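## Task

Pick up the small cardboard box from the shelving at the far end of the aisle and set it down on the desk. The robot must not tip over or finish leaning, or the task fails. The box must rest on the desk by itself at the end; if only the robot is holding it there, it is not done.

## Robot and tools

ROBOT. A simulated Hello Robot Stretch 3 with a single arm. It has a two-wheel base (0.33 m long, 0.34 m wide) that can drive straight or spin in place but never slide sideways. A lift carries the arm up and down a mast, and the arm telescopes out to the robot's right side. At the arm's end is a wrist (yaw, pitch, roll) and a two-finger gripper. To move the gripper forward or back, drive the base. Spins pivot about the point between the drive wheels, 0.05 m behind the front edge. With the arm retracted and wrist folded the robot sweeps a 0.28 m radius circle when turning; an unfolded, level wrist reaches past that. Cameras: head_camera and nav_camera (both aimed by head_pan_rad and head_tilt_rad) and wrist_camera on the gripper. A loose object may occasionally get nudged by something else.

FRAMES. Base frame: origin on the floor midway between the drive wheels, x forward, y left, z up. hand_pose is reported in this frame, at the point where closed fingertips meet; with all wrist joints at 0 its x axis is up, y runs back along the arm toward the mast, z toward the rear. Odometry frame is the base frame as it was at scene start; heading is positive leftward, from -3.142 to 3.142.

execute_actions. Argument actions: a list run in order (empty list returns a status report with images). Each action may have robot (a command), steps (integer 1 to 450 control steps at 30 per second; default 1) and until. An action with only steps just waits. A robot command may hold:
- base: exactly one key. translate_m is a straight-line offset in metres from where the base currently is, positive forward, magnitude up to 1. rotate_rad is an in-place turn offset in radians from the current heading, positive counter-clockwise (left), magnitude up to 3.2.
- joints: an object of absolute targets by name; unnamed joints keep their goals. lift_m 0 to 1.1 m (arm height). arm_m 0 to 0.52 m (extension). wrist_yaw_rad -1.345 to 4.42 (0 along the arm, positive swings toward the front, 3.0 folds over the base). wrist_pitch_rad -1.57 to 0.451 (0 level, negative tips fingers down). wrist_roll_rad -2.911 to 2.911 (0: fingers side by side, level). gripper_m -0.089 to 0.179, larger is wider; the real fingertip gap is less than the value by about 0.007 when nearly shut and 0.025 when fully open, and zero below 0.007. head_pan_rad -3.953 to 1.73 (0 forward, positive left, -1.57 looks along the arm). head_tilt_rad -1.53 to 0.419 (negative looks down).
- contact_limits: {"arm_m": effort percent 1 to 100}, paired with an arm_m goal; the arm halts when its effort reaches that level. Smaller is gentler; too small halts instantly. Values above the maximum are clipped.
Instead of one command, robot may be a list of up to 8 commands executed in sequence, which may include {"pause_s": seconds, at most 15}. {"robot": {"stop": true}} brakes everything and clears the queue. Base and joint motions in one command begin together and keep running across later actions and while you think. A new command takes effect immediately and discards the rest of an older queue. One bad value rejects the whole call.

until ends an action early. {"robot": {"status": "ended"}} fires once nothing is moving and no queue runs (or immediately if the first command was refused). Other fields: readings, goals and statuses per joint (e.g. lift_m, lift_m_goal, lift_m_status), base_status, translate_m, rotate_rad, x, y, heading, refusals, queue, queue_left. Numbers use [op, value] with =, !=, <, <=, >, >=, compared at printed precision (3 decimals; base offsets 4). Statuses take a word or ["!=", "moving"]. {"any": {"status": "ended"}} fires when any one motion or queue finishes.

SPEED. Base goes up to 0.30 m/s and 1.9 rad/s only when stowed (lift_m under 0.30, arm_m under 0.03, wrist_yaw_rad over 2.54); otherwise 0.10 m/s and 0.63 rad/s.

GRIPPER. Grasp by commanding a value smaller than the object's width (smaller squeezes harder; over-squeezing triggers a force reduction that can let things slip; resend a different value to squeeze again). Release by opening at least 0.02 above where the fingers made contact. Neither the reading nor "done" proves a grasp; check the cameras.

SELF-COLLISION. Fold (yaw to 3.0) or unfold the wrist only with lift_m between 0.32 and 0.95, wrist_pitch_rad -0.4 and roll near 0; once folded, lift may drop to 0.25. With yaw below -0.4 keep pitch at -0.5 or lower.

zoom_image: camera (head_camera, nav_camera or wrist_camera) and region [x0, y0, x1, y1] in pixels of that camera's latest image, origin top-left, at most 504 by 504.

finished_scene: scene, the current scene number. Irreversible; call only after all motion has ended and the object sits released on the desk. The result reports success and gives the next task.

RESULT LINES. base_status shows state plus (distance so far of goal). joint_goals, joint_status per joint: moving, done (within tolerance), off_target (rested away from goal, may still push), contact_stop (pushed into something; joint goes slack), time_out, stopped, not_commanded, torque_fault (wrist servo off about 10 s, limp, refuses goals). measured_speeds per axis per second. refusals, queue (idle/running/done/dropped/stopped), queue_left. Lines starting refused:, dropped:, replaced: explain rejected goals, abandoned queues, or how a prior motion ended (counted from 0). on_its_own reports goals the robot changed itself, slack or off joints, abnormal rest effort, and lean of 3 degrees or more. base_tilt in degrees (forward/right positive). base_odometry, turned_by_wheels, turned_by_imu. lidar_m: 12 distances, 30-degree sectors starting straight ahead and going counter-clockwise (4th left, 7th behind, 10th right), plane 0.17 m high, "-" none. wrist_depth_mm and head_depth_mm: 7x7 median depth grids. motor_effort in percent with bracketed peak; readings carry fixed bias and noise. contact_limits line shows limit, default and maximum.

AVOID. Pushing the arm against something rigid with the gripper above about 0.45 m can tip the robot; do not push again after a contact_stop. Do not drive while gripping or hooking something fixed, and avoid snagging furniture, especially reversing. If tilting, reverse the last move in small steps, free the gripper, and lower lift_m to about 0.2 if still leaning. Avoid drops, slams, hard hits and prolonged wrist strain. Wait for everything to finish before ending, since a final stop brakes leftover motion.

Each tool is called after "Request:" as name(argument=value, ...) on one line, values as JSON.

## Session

Request:
execute_actions(actions=[{"robot":{"joints":{"head_pan_rad":-1.5,"head_tilt_rad":-0.5}},"steps":200,"until":{"robot":{"status":"ended"}}}])

Request:
execute_actions(actions=[{"robot":{"joints":{"head_pan_rad":1.5}},"steps":200,"until":{"robot":{"status":"ended"}}}])

Scene clock: 1.30 s.
robot.base_odometry: x=+0.000 y=+0.000 heading=+0.000 (m, m, rad; robot's odometry frame)
robot.turned_by_wheels: +0.000 (rad since the last result)
robot.turned_by_imu: +0.000 (rad since the last result)
robot.base_tilt: forward=+1.0 right=-0.8 (deg)
robot.lidar_m: 1.01 1.54 1.41 1.32 1.34 1.76 1.40 1.64 1.83 2.44 2.36 1.59
robot.head_depth_mm: 2068 2251 2483 2665 2061 1621 1325 / 2050 2265 2498 2660 2027 1609 1318 / 2072 2267 2475 2681 2031 1605 1334 / 2121 2287 2497 2661 2024 1601 1321 / 2104 2263 2539 2650 2021 1589 1309 / 2109 2300 2539 2669 2015 1599 1316 / 2117 2336 2575 2681 2000 1586 1311
robot.base_status: not_commanded
robot.joint_positions: lift_m=+0.576 arm_m=-0.001 wrist_yaw_rad=+2.873 wrist_pitch_rad=-0.378 wrist_roll_rad=-0.011 gripper_m=+0.037 head_pan_rad=-1.493 head_tilt_rad=-0.493
robot.joint_goals: lift_m=+0.576 arm_m=-0.001 wrist_yaw_rad=+2.873 wrist_pitch_rad=-0.378 wrist_roll_rad=-0.011 gripper_m=+0.037 head_pan_rad=-1.500 head_tilt_rad=-0.500
robot.joint_status: lift_m=not_commanded arm_m=not_commanded wrist_yaw_rad=not_commanded wrist_pitch_rad=not_commanded wrist_roll_rad=not_commanded gripper_m=not_commanded head_pan_rad=done head_tilt_rad=done
robot.measured_speeds: translate_m=+0.000 rotate_rad=+0.000 lift_m=+0.000 arm_m=+0.000 wrist_yaw_rad=+0.000 wrist_pitch_rad=+0.000 wrist_roll_rad=+0.000 head_pan_rad=+0.000 head_tilt_rad=+0.000
robot: refusals=0 queue=done queue_left=0
robot.motor_effort: left_wheel=+0(1) right_wheel=+1(1) lift_m=+26(26) arm_m=-1(0) wrist_yaw_rad=+1(1) wrist_pitch_rad=+6(6) wrist_roll_rad=+0(0) gripper_m=+0(0) head_pan_rad=-4(40) head_tilt_rad=-5(44) (%)
robot.hand_pose: x=+0.0397 y=+0.0770 z=+0.5975 quat_wxyz=(+0.225, +0.702, +0.040, +0.674) (m; robot's base frame)
robot.wrist_depth_mm: - - - - - - - / - - - - - - - / - - - - - - - / - - - - - - - / - - - - - - - / 882 866 934 898 931 896 911 / 744 748 738 762 742 770 790
pictures: head_camera (sideways: a quarter turn clockwise sets it upright), nav_camera (sideways: a quarter turn counterclockwise sets it upright), wrist_camera
Images, in order (width x height): head_camera 896x504, nav_camera 672x504, wrist_camera 644x364.

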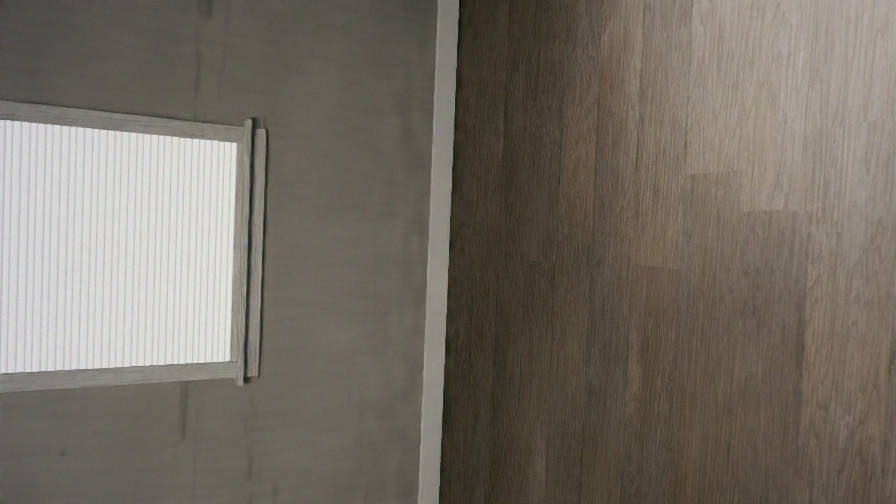

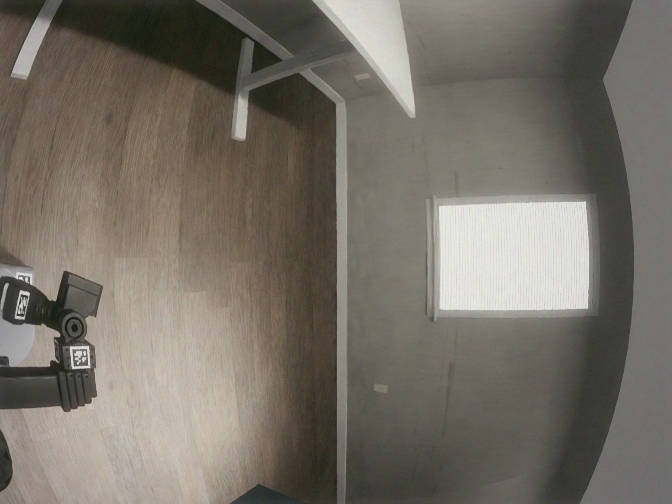

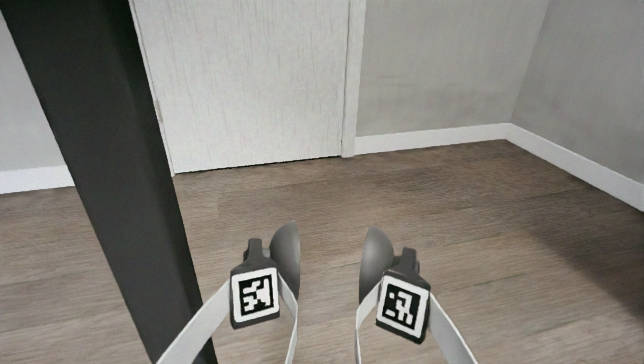

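Scene clock: 3.20 s.
robot.base_odometry: x=+0.000 y=+0.000 heading=+0.000 (m, m, rad; robot's odometry frame)
robot.turned_by_wheels: +0.000 (rad since the last result)
robot.turned_by_imu: +0.000 (rad since the last result)
robot.base_tilt: forward=+1.0 right=-0.8 (deg)
robot.lidar_m: 1.00 1.53 1.41 1.32 1.34 1.76 1.40 1.64 1.83 2.44 2.36 1.58
robot.head_depth_mm: 1148 1265 1407 1569 1763 1609 1329 / 1144 1255 1364 1514 1722 1606 1330 / 1129 1230 1358 1505 1693 1607 1332 / 1114 1219 1336 1478 1666 1607 1323 / 1105 1211 1326 1445 1623 1592 1319 / 1094 1183 1293 1430 1614 1594 1316 / 1087 1176 1282 1417 1571 1593 1322
robot.base_status: not_commanded
robot.joint_positions: lift_m=+0.576 arm_m=-0.001 wrist_yaw_rad=+2.873 wrist_pitch_rad=-0.378 wrist_roll_rad=-0.011 gripper_m=+0.037 head_pan_rad=+1.493 head_tilt_rad=-0.494
robot.joint_goals: lift_m=+0.576 arm_m=-0.001 wrist_yaw_rad=+2.873 wrist_pitch_rad=-0.378 wrist_roll_rad=-0.011 gripper_m=+0.037 head_pan_rad=+1.500 head_tilt_rad=-0.500
robot.joint_status: lift_m=not_commanded arm_m=not_commanded wrist_yaw_rad=not_commanded wrist_pitch_rad=not_commanded wrist_roll_rad=not_commanded gripper_m=not_commanded head_pan_rad=done head_tilt_rad=done
robot.measured_speeds: translate_m=+0.000 rotate_rad=+0.000 lift_m=+0.000 arm_m=+0.000 wrist_yaw_rad=+0.000 wrist_pitch_rad=+0.000 wrist_roll_rad=+0.000 head_pan_rad=+0.000 head_tilt_rad=+0.000
robot: refusals=0 queue=done queue_left=0
robot.motor_effort: left_wheel=+0(0) right_wheel=+1(0) lift_m=+26(26) arm_m=+0(0) wrist_yaw_rad=+1(0) wrist_pitch_rad=+6(6) wrist_roll_rad=+1(1) gripper_m=+0(0) head_pan_rad=+3(41) head_tilt_rad=-5(4) (%)
robot.hand_pose: x=+0.0397 y=+0.0770 z=+0.5975 quat_wxyz=(+0.225, +0.702, +0.040, +0.674) (m; robot's base frame)
robot.wrist_depth_mm: - - - - - - - / - - - - - - - / - - - - - - - / - - - - - - - / - - - - - - - / 881 846 913 914 930 910 910 / 736 742 730 767 749 774 774
pictures: head_camera (sideways: a quarter turn clockwise sets it upright), nav_camera (sideways: a quarter turn counterclockwise sets it upright), wrist_camera
Images, in order (width x height): head_camera 896x504, nav_camera 672x504, wrist_camera 644x364.

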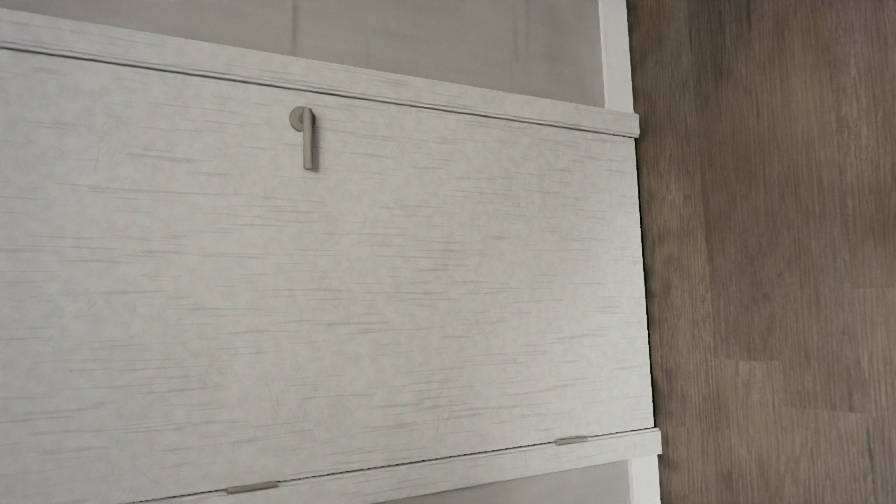

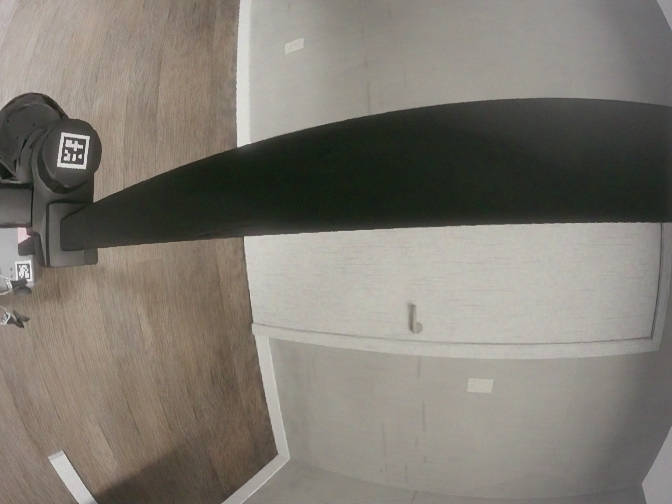

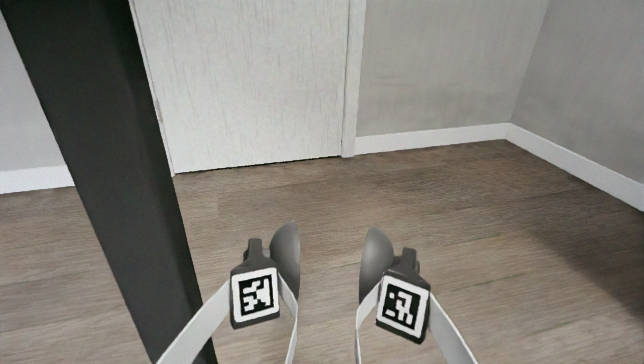

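Request:
execute_actions(actions=[{"robot":{"joints":{"lift_m":0.27,"head_pan_rad":0,"head_tilt_rad":-0.6}},"steps":200,"until":{"robot":{"status":"ended"}}},{"robot":[{"base":{"rotate_rad":-2.3}},{"base":{"translate_m":0.85}},{"base":{"rotate_rad":-1.0}}],"steps":450,"until":{"robot":{"status":"ended"}}}])

Scene clock: 18.20 s.
robot.base_odometry: x=-0.566 y=-0.634 heading=+2.983 (m, m, rad; robot's odometry frame)
robot.turned_by_wheels: -3.300 (rad since the last result)
robot.turned_by_imu: -3.237 (rad since the last result)
robot.base_tilt: forward=+1.0 right=-0.8 (deg)
robot.lidar_m: 0.88 0.84 0.95 1.83 1.84 2.20 1.75 1.72 2.15 1.93 1.94 0.90
robot.head_depth_mm: 709 770 851 973 1136 1361 1253 / 1467 1273 1198 1028 1140 1338 1247 / 1473 1561 1476 1576 1616 1464 1253 / 2352 2559 2840 2224 1823 1473 1249 / 2288 2555 2823 2316 1808 1485 1245 / 2251 2507 2730 2317 1779 1468 1249 / 2136 1636 1682 1526 1444 1342 1234
robot.base_status: done (rotate_rad -0.9999 of -1.0000)
robot.joint_positions: lift_m=+0.270 arm_m=-0.001 wrist_yaw_rad=+2.873 wrist_pitch_rad=-0.379 wrist_roll_rad=-0.011 gripper_m=+0.037 head_pan_rad=+0.007 head_tilt_rad=-0.593
robot.joint_goals: lift_m=+0.270 arm_m=-0.001 wrist_yaw_rad=+2.873 wrist_pitch_rad=-0.379 wrist_roll_rad=-0.011 gripper_m=+0.037 head_pan_rad=+0.000 head_tilt_rad=-0.600
robot.joint_status: lift_m=done arm_m=not_commanded wrist_yaw_rad=not_commanded wrist_pitch_rad=not_commanded wrist_roll_rad=not_commanded gripper_m=not_commanded head_pan_rad=done head_tilt_rad=done
robot.measured_speeds: translate_m=+0.000 rotate_rad=+0.000 lift_m=+0.000 arm_m=+0.000 wrist_yaw_rad=+0.000 wrist_pitch_rad=+0.000 wrist_roll_rad=+0.000 head_pan_rad=+0.000 head_tilt_rad=+0.000
robot: refusals=0 queue=done queue_left=0
robot.motor_effort: left_wheel=+3(16) right_wheel=-1(3) lift_m=+24(27) arm_m=+0(0) wrist_yaw_rad=+0(0) wrist_pitch_rad=+7(7) wrist_roll_rad=+0(0) gripper_m=+0(0) head_pan_rad=-4(42) head_tilt_rad=-4(22) (%)
robot.hand_pose: x=+0.0396 y=+0.0769 z=+0.2917 quat_wxyz=(+0.225, +0.702, +0.040, +0.674) (m; robot's base frame)
robot.wrist_depth_mm: - - - - - 842 660 / - - - - - 847 669 / - - - - - 886 674 / 762 - 783 793 798 813 725 / 611 - 623 628 627 633 642 / 504 497 528 517 532 524 525 / 444 - - 436 432 443 445
pictures: head_camera (sideways: a quarter turn clockwise sets it upright), nav_camera (sideways: a quarter turn counterclockwise sets it upright), wrist_camera
Images, in order (width x height): head_camera 896x504, nav_camera 672x504, wrist_camera 644x364.

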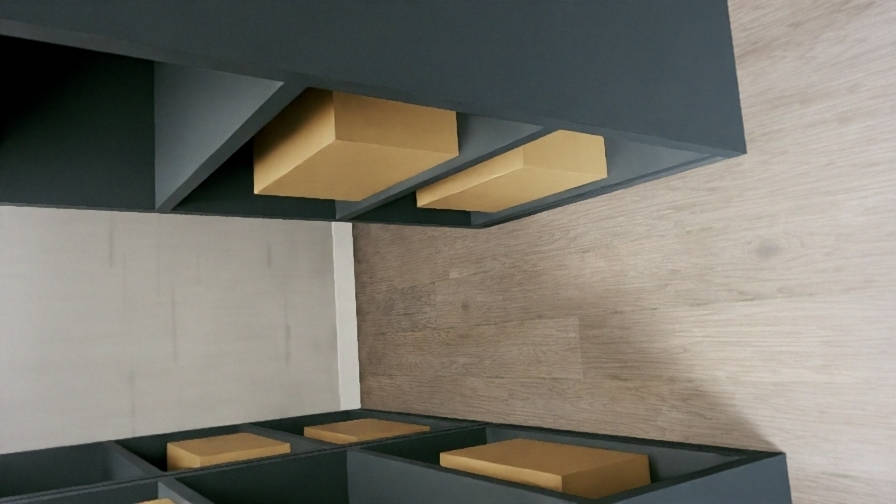

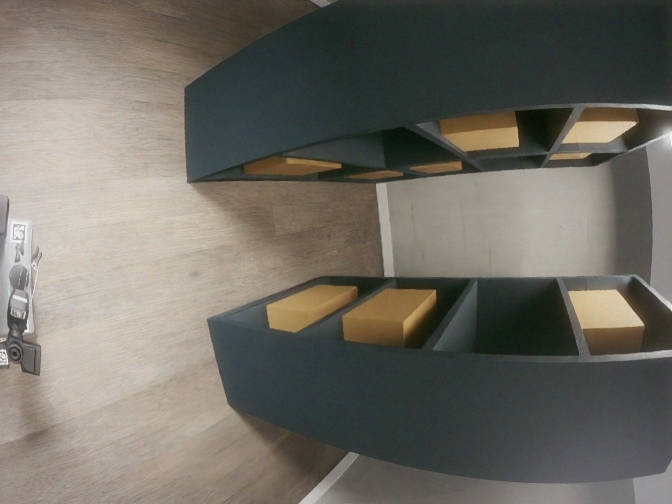

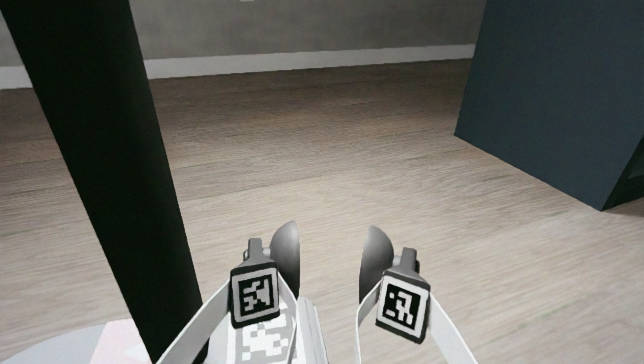

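Request:
execute_actions(actions=[{"robot":[{"base":{"rotate_rad":0.16}},{"base":{"translate_m":1}}],"steps":450,"until":{"robot":{"status":"ended"}}}])

Scene clock: 26.70 s.
robot.base_odometry: x=-1.566 y=-0.636 heading=-3.140 (m, m, rad; robot's odometry frame)
robot.turned_by_wheels: +0.160 (rad since the last result)
robot.turned_by_imu: +0.163 (rad since the last result)
robot.base_tilt: forward=+1.0 right=-0.8 (deg)
robot.lidar_m: 1.43 0.47 0.33 0.33 0.58 2.57 2.67 2.68 0.36 0.51 0.35 0.46
robot.head_depth_mm: 1401 1554 1727 1976 1721 1007 1111 / 1410 1550 1753 1970 1813 1488 1220 / 1411 1561 1747 1967 1822 1483 1251 / 1413 1573 1749 1974 1816 1476 1246 / 1416 1561 1763 1978 1814 1470 1249 / 1379 1471 1436 1504 1499 1434 1223 / 1376 1220 1138 1193 944 1044 1135
robot.base_status: done (translate_m +1.0000 of +1.0000)
robot.joint_positions: lift_m=+0.270 arm_m=-0.001 wrist_yaw_rad=+2.873 wrist_pitch_rad=-0.379 wrist_roll_rad=-0.011 gripper_m=+0.037 head_pan_rad=+0.007 head_tilt_rad=-0.594
robot.joint_goals: lift_m=+0.270 arm_m=-0.001 wrist_yaw_rad=+2.873 wrist_pitch_rad=-0.379 wrist_roll_rad=-0.011 gripper_m=+0.037 head_pan_rad=+0.000 head_tilt_rad=-0.600
robot.joint_status: lift_m=done arm_m=not_commanded wrist_yaw_rad=not_commanded wrist_pitch_rad=not_commanded wrist_roll_rad=not_commanded gripper_m=not_commanded head_pan_rad=done head_tilt_rad=done
robot.measured_speeds: translate_m=+0.000 rotate_rad=+0.000 lift_m=+0.000 arm_m=+0.000 wrist_yaw_rad=+0.000 wrist_pitch_rad=+0.000 wrist_roll_rad=+0.000 head_pan_rad=+0.000 head_tilt_rad=+0.000
robot: refusals=0 queue=done queue_left=0
robot.motor_effort: left_wheel=-3(12) right_wheel=+2(6) lift_m=+24(24) arm_m=+0(1) wrist_yaw_rad=+1(0) wrist_pitch_rad=+7(7) wrist_roll_rad=+0(1) gripper_m=+0(0) head_pan_rad=-3(3) head_tilt_rad=-5(4) (%)
robot.hand_pose: x=+0.0396 y=+0.0769 z=+0.2916 quat_wxyz=(+0.225, +0.702, +0.040, +0.674) (m; robot's base frame)
robot.wrist_depth_mm: - 646 685 710 751 735 590 / - 707 739 368 379 411 441 / 305 756 781 399 416 451 565 / 337 - 630 434 459 503 603 / 572 - 502 474 502 540 584 / 502 408 444 487 525 529 521 / 444 - - 441 429 439 448
pictures: head_camera (sideways: a quarter turn clockwise sets it upright), nav_camera (sideways: a quarter turn counterclockwise sets it upright), wrist_camera
Images, in order (width x height): head_camera 896x504, nav_camera 672x504, wrist_camera 644x364.

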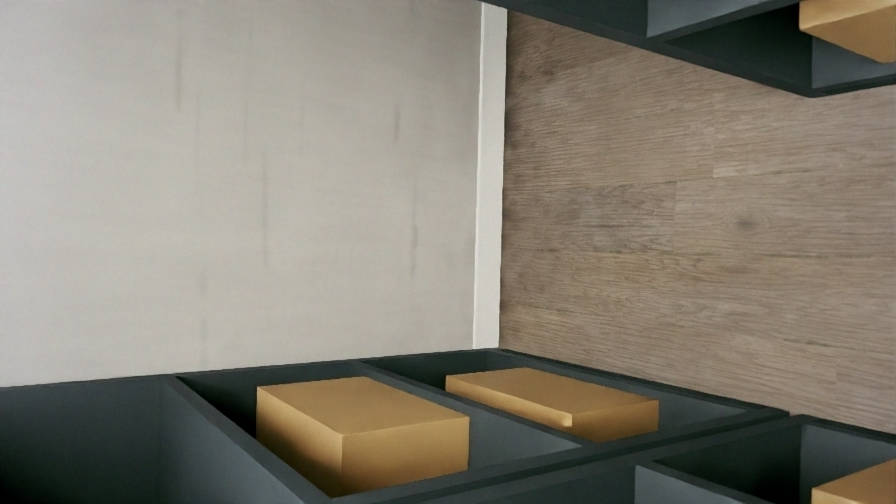

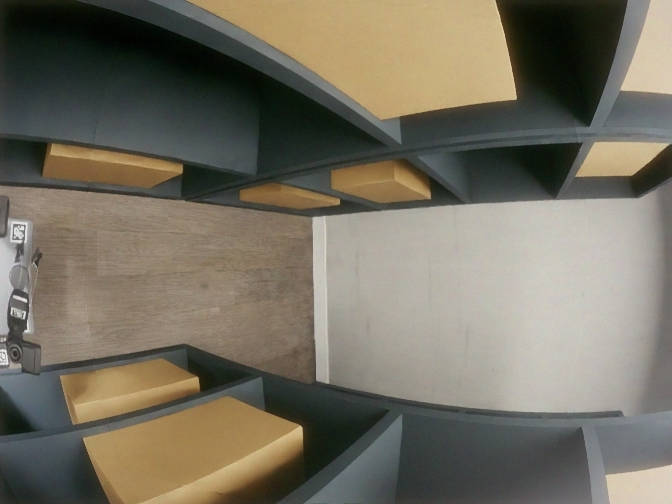

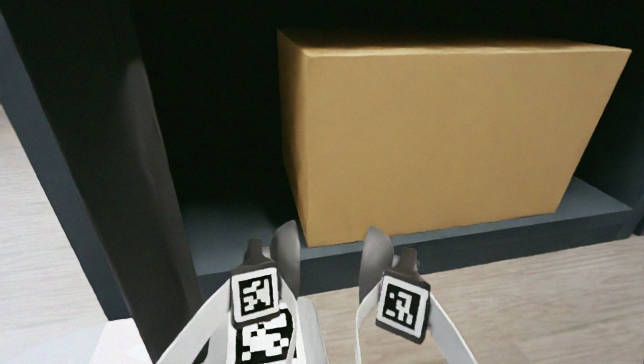

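Wall is 1.7 m ahead.

Request:
execute_actions(actions=[{"robot":[{"base":{"rotate_rad":-0.04}},{"base":{"translate_m":1}},{"base":{"translate_m":0.25},"joints":{"lift_m":0.7,"head_pan_rad":-1.57,"head_tilt_rad":-0.7}},{"joints":{"wrist_yaw_rad":0,"wrist_pitch_rad":-0.42,"gripper_m":0.16}}],"steps":450,"until":{"robot":{"status":"ended"}}},{"steps":200,"until":{"robot":{"status":"ended"}}}])

Scene clock: 42.30 s.
robot.base_odometry: x=-2.815 y=-0.588 heading=+3.103 (m, m, rad; robot's odometry frame)
robot.turned_by_wheels: -0.040 (rad since the last result)
robot.turned_by_imu: -0.032 (rad since the last result)
robot.base_tilt: forward=+0.9 right=-0.8 (deg)
robot.lidar_m: 0.42 0.43 0.44 0.41 0.42 0.61 1.43 0.58 0.70 0.70 0.65 0.45
robot.head_depth_mm: 962 882 1201 1192 1050 1300 1222 / 962 875 1234 1196 1050 1239 1223 / 964 870 1234 1187 1055 1282 - / 961 870 1232 1187 1014 1278 1185 / 963 864 1240 1184 1048 1322 1192 / 957 863 1226 1176 1042 1323 1186 / 956 858 1130 1133 1041 1252 1175
robot.base_status: done (translate_m +0.2500 of +0.2500)
robot.joint_positions: lift_m=+0.700 arm_m=-0.001 wrist_yaw_rad=+0.002 wrist_pitch_rad=-0.433 wrist_roll_rad=-0.011 gripper_m=+0.160 head_pan_rad=-1.563 head_tilt_rad=-0.692
robot.joint_goals: lift_m=+0.700 arm_m=-0.001 wrist_yaw_rad=+0.000 wrist_pitch_rad=-0.420 wrist_roll_rad=-0.011 gripper_m=+0.160 head_pan_rad=-1.570 head_tilt_rad=-0.700
robot.joint_status: lift_m=done arm_m=not_commanded wrist_yaw_rad=done wrist_pitch_rad=done wrist_roll_rad=not_commanded gripper_m=done head_pan_rad=done head_tilt_rad=done
robot.measured_speeds: translate_m=+0.000 rotate_rad=+0.000 lift_m=+0.000 arm_m=+0.000 wrist_yaw_rad=+0.000 wrist_pitch_rad=+0.000 wrist_roll_rad=+0.000 head_pan_rad=+0.000 head_tilt_rad=+0.000
robot: refusals=0 queue=done queue_left=0
robot.motor_effort: left_wheel=+1(15) right_wheel=+0(3) lift_m=+29(30) arm_m=+0(1) wrist_yaw_rad=-3(1) wrist_pitch_rad=+6(7) wrist_roll_rad=+0(0) gripper_m=+1(85) head_pan_rad=-3(41) head_tilt_rad=-6(21) (%)
robot.hand_pose: x=-0.0210 y=-0.3665 z=+0.7093 quat_wxyz=(+0.695, +0.154, -0.686, -0.150) (m; robot's base frame)
robot.wrist_depth_mm: 487 718 805 795 784 764 505 / 488 726 847 857 852 749 506 / 499 644 684 696 710 662 498 / 512 543 551 539 537 540 520 / 548 707 - 696 698 692 555 / 551 - 907 690 679 703 560 / 545 785 799 772 774 798 511
pictures: head_camera (sideways: a quarter turn clockwise sets it upright), nav_camera (sideways: a quarter turn counterclockwise sets it upright), wrist_camera
Images, in order (width x height): head_camera 896x504, nav_camera 672x504, wrist_camera 644x364.

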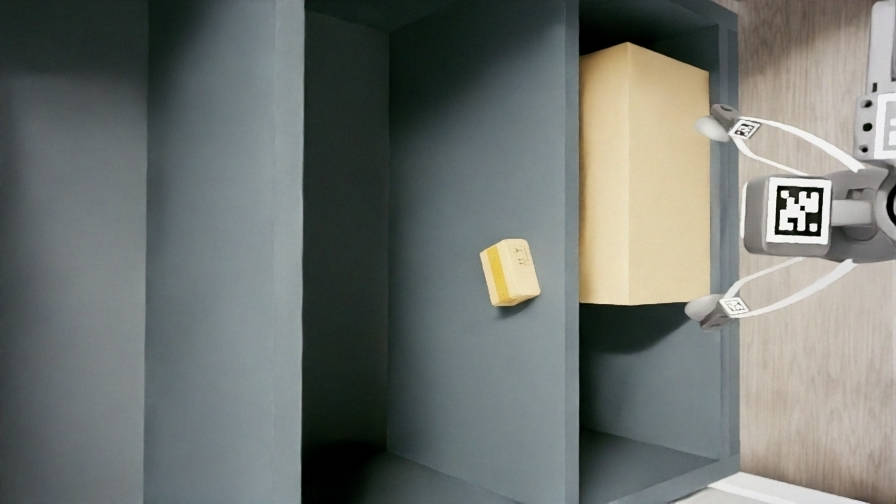

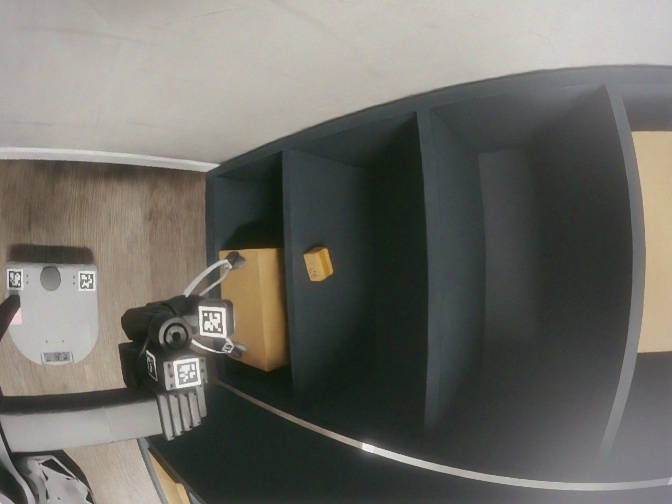

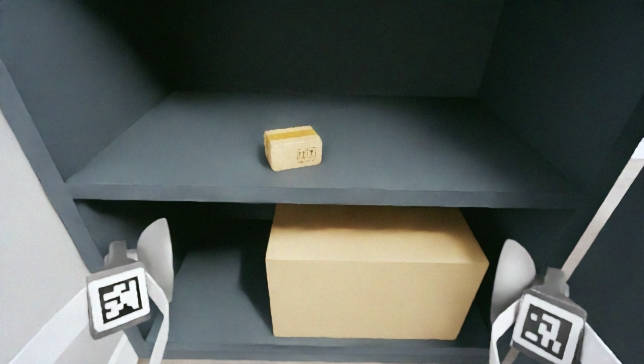

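Request:
execute_actions(actions=[{"robot":{"base":{"translate_m":0.09},"joints":{"lift_m":0.59,"arm_m":0.33,"gripper_m":0.179}},"steps":450,"until":{"robot":{"status":"ended"}}}])

Scene clock: 48.17 s.
robot.base_odometry: x=-2.905 y=-0.584 heading=+3.103 (m, m, rad; robot's odometry frame)
robot.turned_by_wheels: +0.000 (rad since the last result)
robot.turned_by_imu: +0.001 (rad since the last result)
robot.base_tilt: forward=+1.0 right=-0.8 (deg)
robot.lidar_m: 0.33 0.34 0.44 0.42 0.42 0.68 1.29 0.66 0.74 0.69 0.51 0.35
robot.head_depth_mm: 959 883 1225 1197 1048 1278 1194 / 954 875 1226 1191 1050 1255 - / 954 870 1229 1191 - 1263 1204 / 956 872 1231 1182 1129 1297 1190 / 951 862 1226 1180 1043 1313 1184 / 954 862 1165 1171 1042 1295 1185 / 911 811 805 918 986 1090 1096
robot.base_status: done (translate_m +0.0900 of +0.0900)
robot.joint_positions: lift_m=+0.590 arm_m=+0.330 wrist_yaw_rad=+0.001 wrist_pitch_rad=-0.434 wrist_roll_rad=-0.011 gripper_m=+0.179 head_pan_rad=-1.563 head_tilt_rad=-0.692
robot.joint_goals: lift_m=+0.590 arm_m=+0.330 wrist_yaw_rad=+0.000 wrist_pitch_rad=-0.420 wrist_roll_rad=-0.011 gripper_m=+0.179 head_pan_rad=-1.570 head_tilt_rad=-0.700
robot.joint_status: lift_m=done arm_m=done wrist_yaw_rad=done wrist_pitch_rad=done wrist_roll_rad=not_commanded gripper_m=done head_pan_rad=done head_tilt_rad=done
robot.measured_speeds: translate_m=+0.000 rotate_rad=+0.000 lift_m=+0.000 arm_m=+0.000 wrist_yaw_rad=+0.000 wrist_pitch_rad=+0.000 wrist_roll_rad=+0.000 head_pan_rad=+0.000 head_tilt_rad=+0.000
robot: refusals=0 queue=done queue_left=0
robot.motor_effort: left_wheel=+1(8) right_wheel=+0(3) lift_m=+24(28) arm_m=+3(5) wrist_yaw_rad=-1(3) wrist_pitch_rad=+6(6) wrist_roll_rad=+1(1) gripper_m=+0(74) head_pan_rad=-3(3) head_tilt_rad=-6(6) (%)
robot.hand_pose: x=-0.0213 y=-0.6970 z=+0.5993 quat_wxyz=(+0.695, +0.154, -0.686, -0.151) (m; robot's base frame)
robot.wrist_depth_mm: 412 492 498 496 494 492 489 / 413 528 530 533 538 533 523 / 396 423 434 440 440 449 451 / 325 326 330 245 337 339 343 / 262 275 267 206 231 275 278 / 229 225 225 219 229 229 239 / 187 192 194 195 197 197 -
pictures: head_camera (sideways: a quarter turn clockwise sets it upright), nav_camera (sideways: a quarter turn counterclockwise sets it upright), wrist_camera
Images, in order (width x height): head_camera 896x504, nav_camera 672x504, wrist_camera 644x364.

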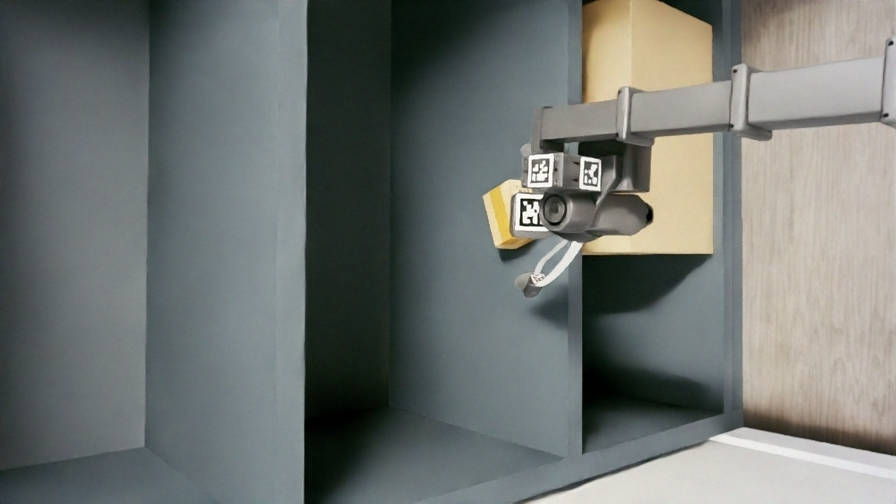

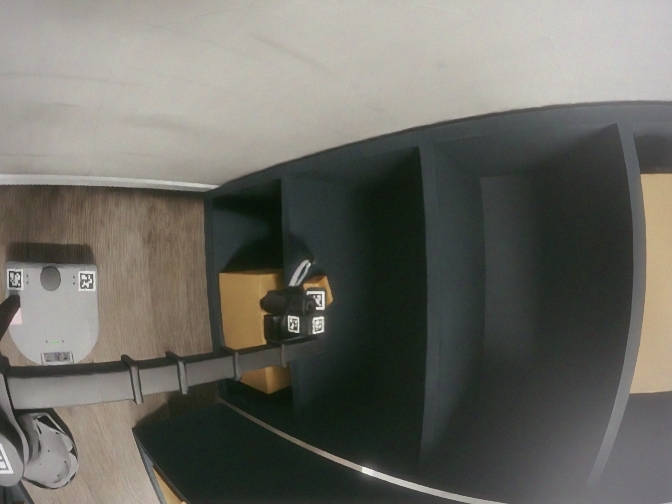

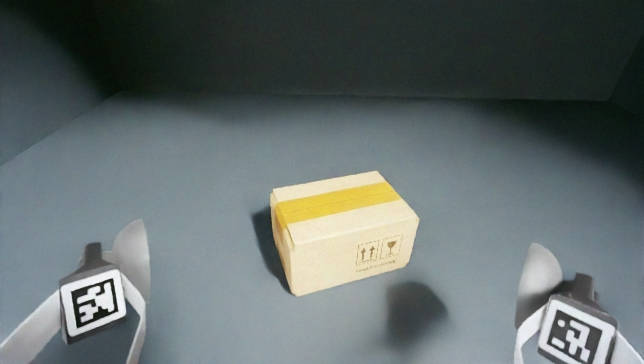

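Request:
execute_actions(actions=[{"robot":[{"joints":{"lift_m":0.55,"arm_m":0.415}},{"joints":{"gripper_m":0.04}},{"joints":{"lift_m":0.60}}],"steps":450,"until":{"robot":{"status":"ended"}}}])

Scene clock: 54.70 s.
robot.base_odometry: x=-2.905 y=-0.584 heading=+3.103 (m, m, rad; robot's odometry frame)
robot.turned_by_wheels: +0.000 (rad since the last result)
robot.turned_by_imu: +0.000 (rad since the last result)
robot.base_tilt: forward=+1.0 right=-0.8 (deg)
robot.lidar_m: 0.33 0.34 0.44 0.42 0.43 0.69 1.29 0.66 0.73 0.69 0.51 0.35
robot.head_depth_mm: 958 885 1236 1194 1057 1269 1214 / 960 879 1226 1189 1054 - - / 959 869 1232 1231 1147 1269 1198 / 953 867 1224 1199 1079 1299 1195 / 955 862 1219 1188 1049 1312 1192 / 948 857 1170 1172 1041 1293 1196 / 910 809 802 922 987 1089 1095
robot.base_status: done (translate_m +0.0900 of +0.0900)
robot.joint_positions: lift_m=+0.600 arm_m=+0.415 wrist_yaw_rad=+0.001 wrist_pitch_rad=-0.441 wrist_roll_rad=-0.011 gripper_m=+0.045 head_pan_rad=-1.563 head_tilt_rad=-0.692
robot.joint_goals: lift_m=+0.600 arm_m=+0.415 wrist_yaw_rad=+0.000 wrist_pitch_rad=-0.420 wrist_roll_rad=-0.011 gripper_m=+0.043 head_pan_rad=-1.570 head_tilt_rad=-0.700
robot.joint_status: lift_m=done arm_m=done wrist_yaw_rad=done wrist_pitch_rad=done wrist_roll_rad=not_commanded gripper_m=done head_pan_rad=done head_tilt_rad=done
robot.measured_speeds: translate_m=+0.000 rotate_rad=+0.000 lift_m=+0.000 arm_m=+0.000 wrist_yaw_rad=+0.000 wrist_pitch_rad=+0.000 wrist_roll_rad=+0.000 head_pan_rad=+0.000 head_tilt_rad=+0.000
robot: refusals=0 queue=done queue_left=0
robot.motor_effort: left_wheel=+1(1) right_wheel=+0(0) lift_m=+29(31) arm_m=+4(5) wrist_yaw_rad=+0(1) wrist_pitch_rad=+9(9) wrist_roll_rad=+1(0) gripper_m=-24(100) head_pan_rad=-3(3) head_tilt_rad=-6(5) (%)
robot.hand_pose: x=-0.0214 y=-0.7811 z=+0.6074 quat_wxyz=(+0.694, +0.156, -0.686, -0.154) (m; robot's base frame)
robot.wrist_depth_mm: 409 421 418 420 416 418 417 / 420 455 459 454 448 457 454 / 409 440 442 453 460 458 469 / 335 337 343 346 348 350 357 / 274 275 142 139 147 286 286 / 230 235 115 116 122 240 240 / 200 196 108 117 137 200 206
pictures: head_camera (sideways: a quarter turn clockwise sets it upright), nav_camera (sideways: a quarter turn counterclockwise sets it upright), wrist_camera
Images, in order (width x height): head_camera 896x504, nav_camera 672x504, wrist_camera 644x364.

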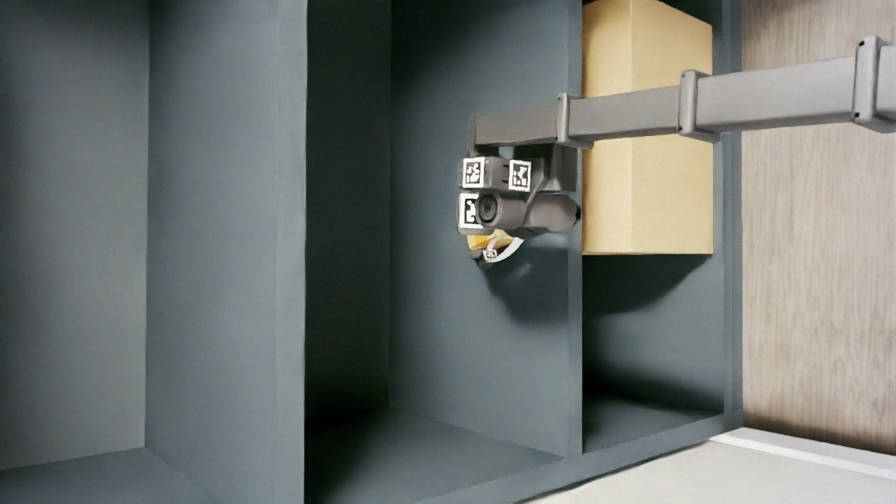

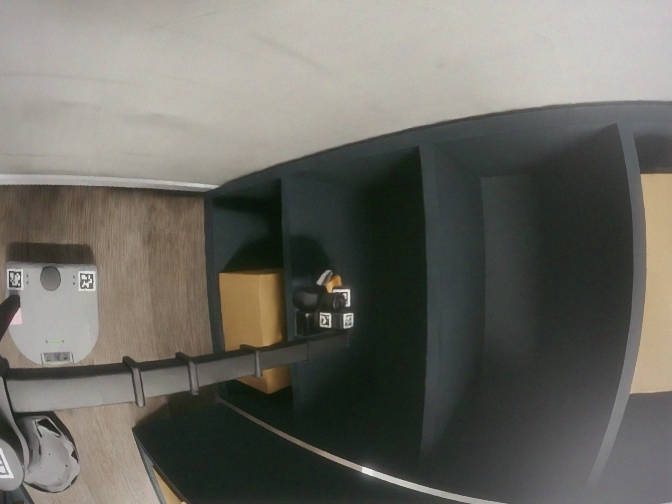

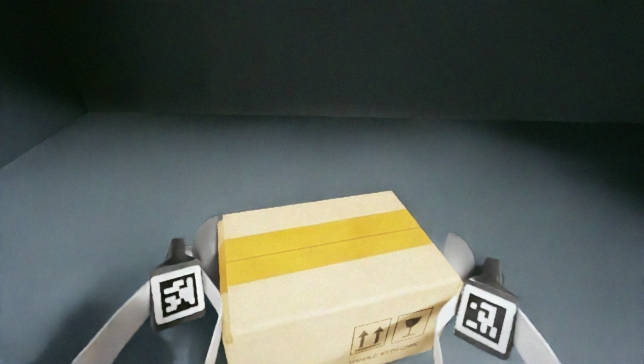

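Request:
execute_actions(actions=[{"robot":[{"base":{"translate_m":-0.1},"joints":{"arm_m":0}},{"joints":{"wrist_yaw_rad":2.75,"head_pan_rad":-3.14,"head_tilt_rad":-0.6}},{"joints":{"lift_m":0.29}},{"base":{"translate_m":-1}},{"base":{"translate_m":-1}}],"steps":450,"until":{"robot":{"status":"ended"}}},{"steps":300,"until":{"robot":{"status":"ended"}}}])

Scene clock: 77.50 s.
robot.base_odometry: x=-0.807 y=-0.665 heading=+3.103 (m, m, rad; robot's odometry frame)
robot.turned_by_wheels: +0.000 (rad since the last result)
robot.turned_by_imu: -0.010 (rad since the last result)
robot.base_tilt: forward=+1.0 right=-0.7 (deg)
robot.lidar_m: 1.18 0.60 0.73 1.82 1.85 2.39 1.98 1.95 2.06 1.96 0.86 0.67
robot.head_depth_mm: 2044 1847 2563 2321 1786 1476 1245 / 2032 1918 2473 2236 1789 1469 1241 / 2040 1878 2551 2294 1795 1465 1247 / 2035 1858 2560 2294 1798 1465 1246 / 2019 1846 2520 2275 1792 1460 1236 / 2021 1826 2510 2286 1782 1465 1234 / 2023 1790 2456 2193 1771 1466 1236
robot.base_status: done (translate_m -1.0000 of -1.0000)
robot.joint_positions: lift_m=+0.290 arm_m=+0.000 wrist_yaw_rad=+2.748 wrist_pitch_rad=-0.441 wrist_roll_rad=-0.011 gripper_m=+0.060 head_pan_rad=-3.133 head_tilt_rad=-0.605
robot.joint_goals: lift_m=+0.290 arm_m=+0.000 wrist_yaw_rad=+2.750 wrist_pitch_rad=-0.420 wrist_roll_rad=-0.011 gripper_m=+0.059 head_pan_rad=-3.140 head_tilt_rad=-0.600
robot.joint_status: lift_m=done arm_m=done wrist_yaw_rad=done wrist_pitch_rad=done wrist_roll_rad=not_commanded gripper_m=done head_pan_rad=done head_tilt_rad=done
robot.measured_speeds: translate_m=+0.000 rotate_rad=+0.000 lift_m=+0.000 arm_m=+0.000 wrist_yaw_rad=+0.000 wrist_pitch_rad=+0.000 wrist_roll_rad=+0.000 head_pan_rad=+0.000 head_tilt_rad=+0.000
robot: refusals=0 queue=done queue_left=0
robot.on_its_own: gripper_m is held at +0.059, not at your +0.040, by its stall guard, which is not easing now
robot.motor_effort: left_wheel=+3(12) right_wheel=-1(4) lift_m=+24(29) arm_m=-1(2) wrist_yaw_rad=+3(5) wrist_pitch_rad=+9(9) wrist_roll_rad=+0(0) gripper_m=-20(25) head_pan_rad=-3(40) head_tilt_rad=+3(18) (%)
robot.hand_pose: x=+0.0636 y=+0.0592 z=+0.2976 quat_wxyz=(+0.287, +0.703, +0.019, +0.650) (m; robot's base frame)
robot.wrist_depth_mm: - - - - 776 560 455 / - - - - 799 580 499 / - 927 942 955 847 598 680 / - 724 739 748 740 628 688 / - 618 142 139 146 608 615 / 492 - 115 117 122 512 515 / 442 - 106 117 137 429 437
pictures: head_camera (sideways: a quarter turn clockwise sets it upright), nav_camera (sideways: a quarter turn counterclockwise sets it upright), wrist_camera
Images, in order (width x height): head_camera 896x504, nav_camera 672x504, wrist_camera 644x364.

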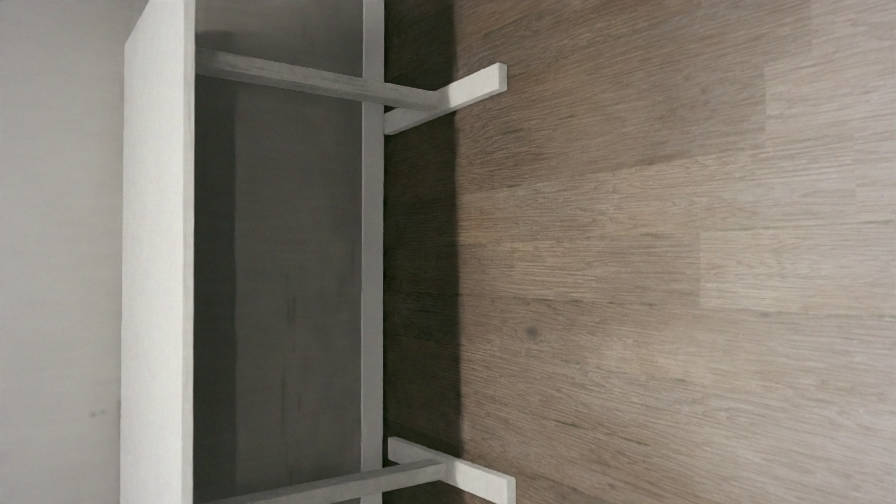

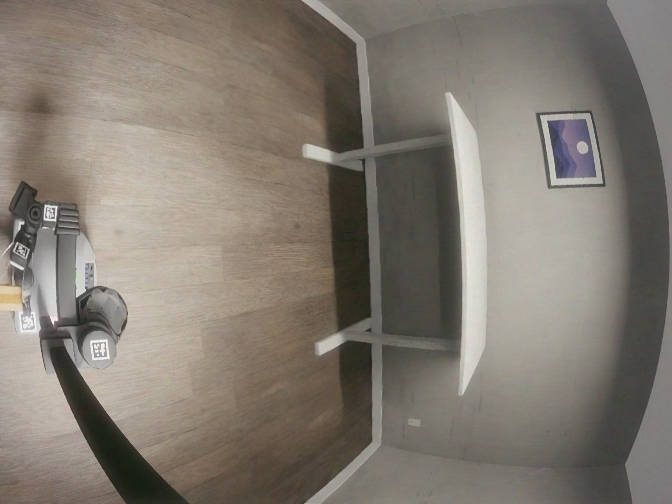

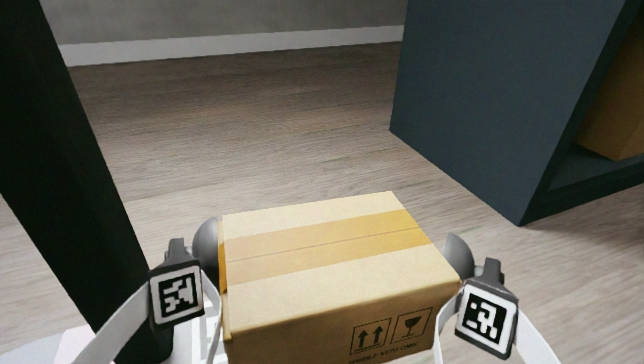

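Request:
execute_actions(actions=[{"robot":[{"base":{"translate_m":-1}},{"base":{"rotate_rad":-1.6},"joints":{"lift_m":0.9,"head_pan_rad":-1.57,"head_tilt_rad":-0.7}},{"joints":{"wrist_yaw_rad":0}},{"joints":{"lift_m":1.05}},{"joints":{"arm_m":0.4}}],"steps":450,"until":{"robot":{"status":"ended"}}},{"steps":450,"until":{"robot":{"status":"ended"}}}])

Scene clock: 99.97 s.
robot.base_odometry: x=+0.192 y=-0.703 heading=+1.503 (m, m, rad; robot's odometry frame)
robot.turned_by_wheels: -1.600 (rad since the last result)
robot.turned_by_imu: -1.581 (rad since the last result)
robot.base_tilt: forward=+1.0 right=-0.7 (deg)
robot.lidar_m: 2.03 2.06 1.67 1.56 1.57 1.86 1.73 1.76 1.01 1.36 1.14 1.11
robot.head_depth_mm: 1205 1005 697 1266 1463 1356 1198 / - 946 694 1780 1657 1394 1192 / - 839 692 1749 1634 1389 1197 / 1162 881 690 1741 1660 1391 1186 / 1151 986 687 1717 1667 1389 1194 / 1146 977 683 1700 1636 1374 1192 / 1145 972 685 1693 1636 1380 1193
robot.base_status: done (rotate_rad -1.5999 of -1.6000)
robot.joint_positions: lift_m=+1.050 arm_m=+0.400 wrist_yaw_rad=+0.001 wrist_pitch_rad=-0.441 wrist_roll_rad=-0.011 gripper_m=+0.060 head_pan_rad=-1.577 head_tilt_rad=-0.691
robot.joint_goals: lift_m=+1.050 arm_m=+0.400 wrist_yaw_rad=+0.000 wrist_pitch_rad=-0.420 wrist_roll_rad=-0.011 gripper_m=+0.059 head_pan_rad=-1.570 head_tilt_rad=-0.700
robot.joint_status: lift_m=done arm_m=done wrist_yaw_rad=done wrist_pitch_rad=done wrist_roll_rad=not_commanded gripper_m=done head_pan_rad=done head_tilt_rad=done
robot.measured_speeds: translate_m=+0.000 rotate_rad=+0.000 lift_m=+0.000 arm_m=+0.000 wrist_yaw_rad=+0.000 wrist_pitch_rad=+0.000 wrist_roll_rad=+0.000 head_pan_rad=+0.000 head_tilt_rad=+0.000
robot: refusals=0 queue=done queue_left=0
robot.on_its_own: gripper_m is held at +0.059, not at your +0.040, by its stall guard, which is not easing now
robot.motor_effort: left_wheel=+3(13) right_wheel=-1(5) lift_m=+29(30) arm_m=+3(2) wrist_yaw_rad=-1(5) wrist_pitch_rad=+9(9) wrist_roll_rad=+1(1) gripper_m=-19(19) head_pan_rad=+3(42) head_tilt_rad=-6(21) (%)
robot.hand_pose: x=-0.0213 y=-0.7660 z=+1.0573 quat_wxyz=(+0.694, +0.156, -0.686, -0.154) (m; robot's base frame)
robot.wrist_depth_mm: 634 632 635 645 640 658 648 / 670 679 678 680 684 694 711 / 499 512 514 520 537 538 545 / 391 393 400 400 408 414 417 / 320 324 142 139 146 333 333 / 270 276 115 116 122 280 281 / 233 229 109 117 138 234 242
pictures: head_camera (sideways: a quarter turn clockwise sets it upright), nav_camera (sideways: a quarter turn counterclockwise sets it upright), wrist_camera
Images, in order (width x height): head_camera 896x504, nav_camera 672x504, wrist_camera 644x364.

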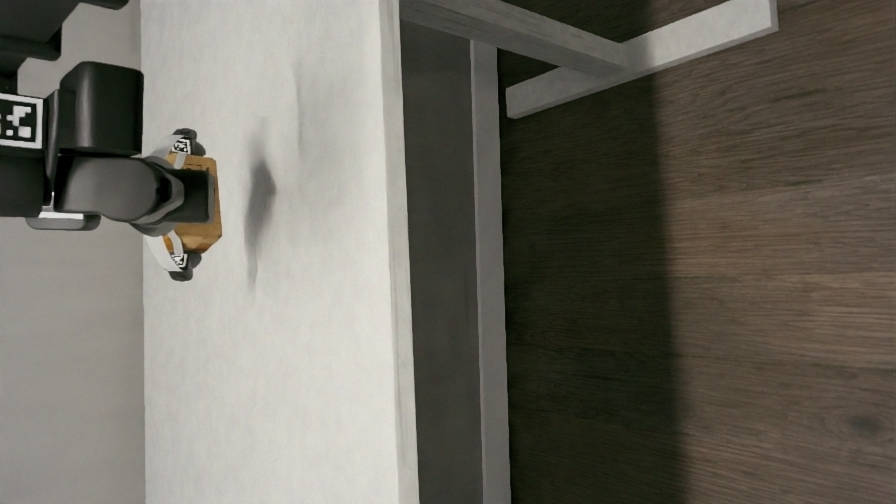

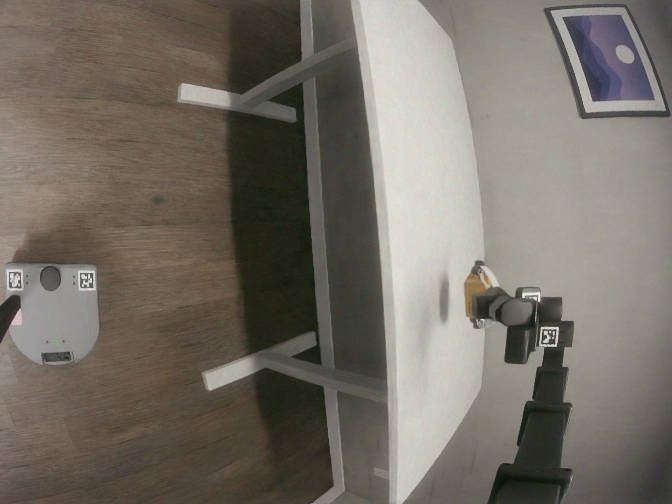

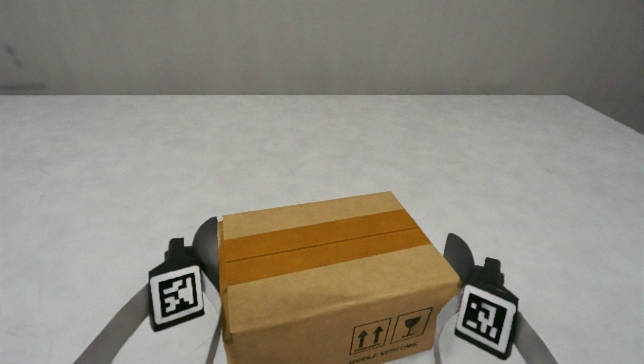

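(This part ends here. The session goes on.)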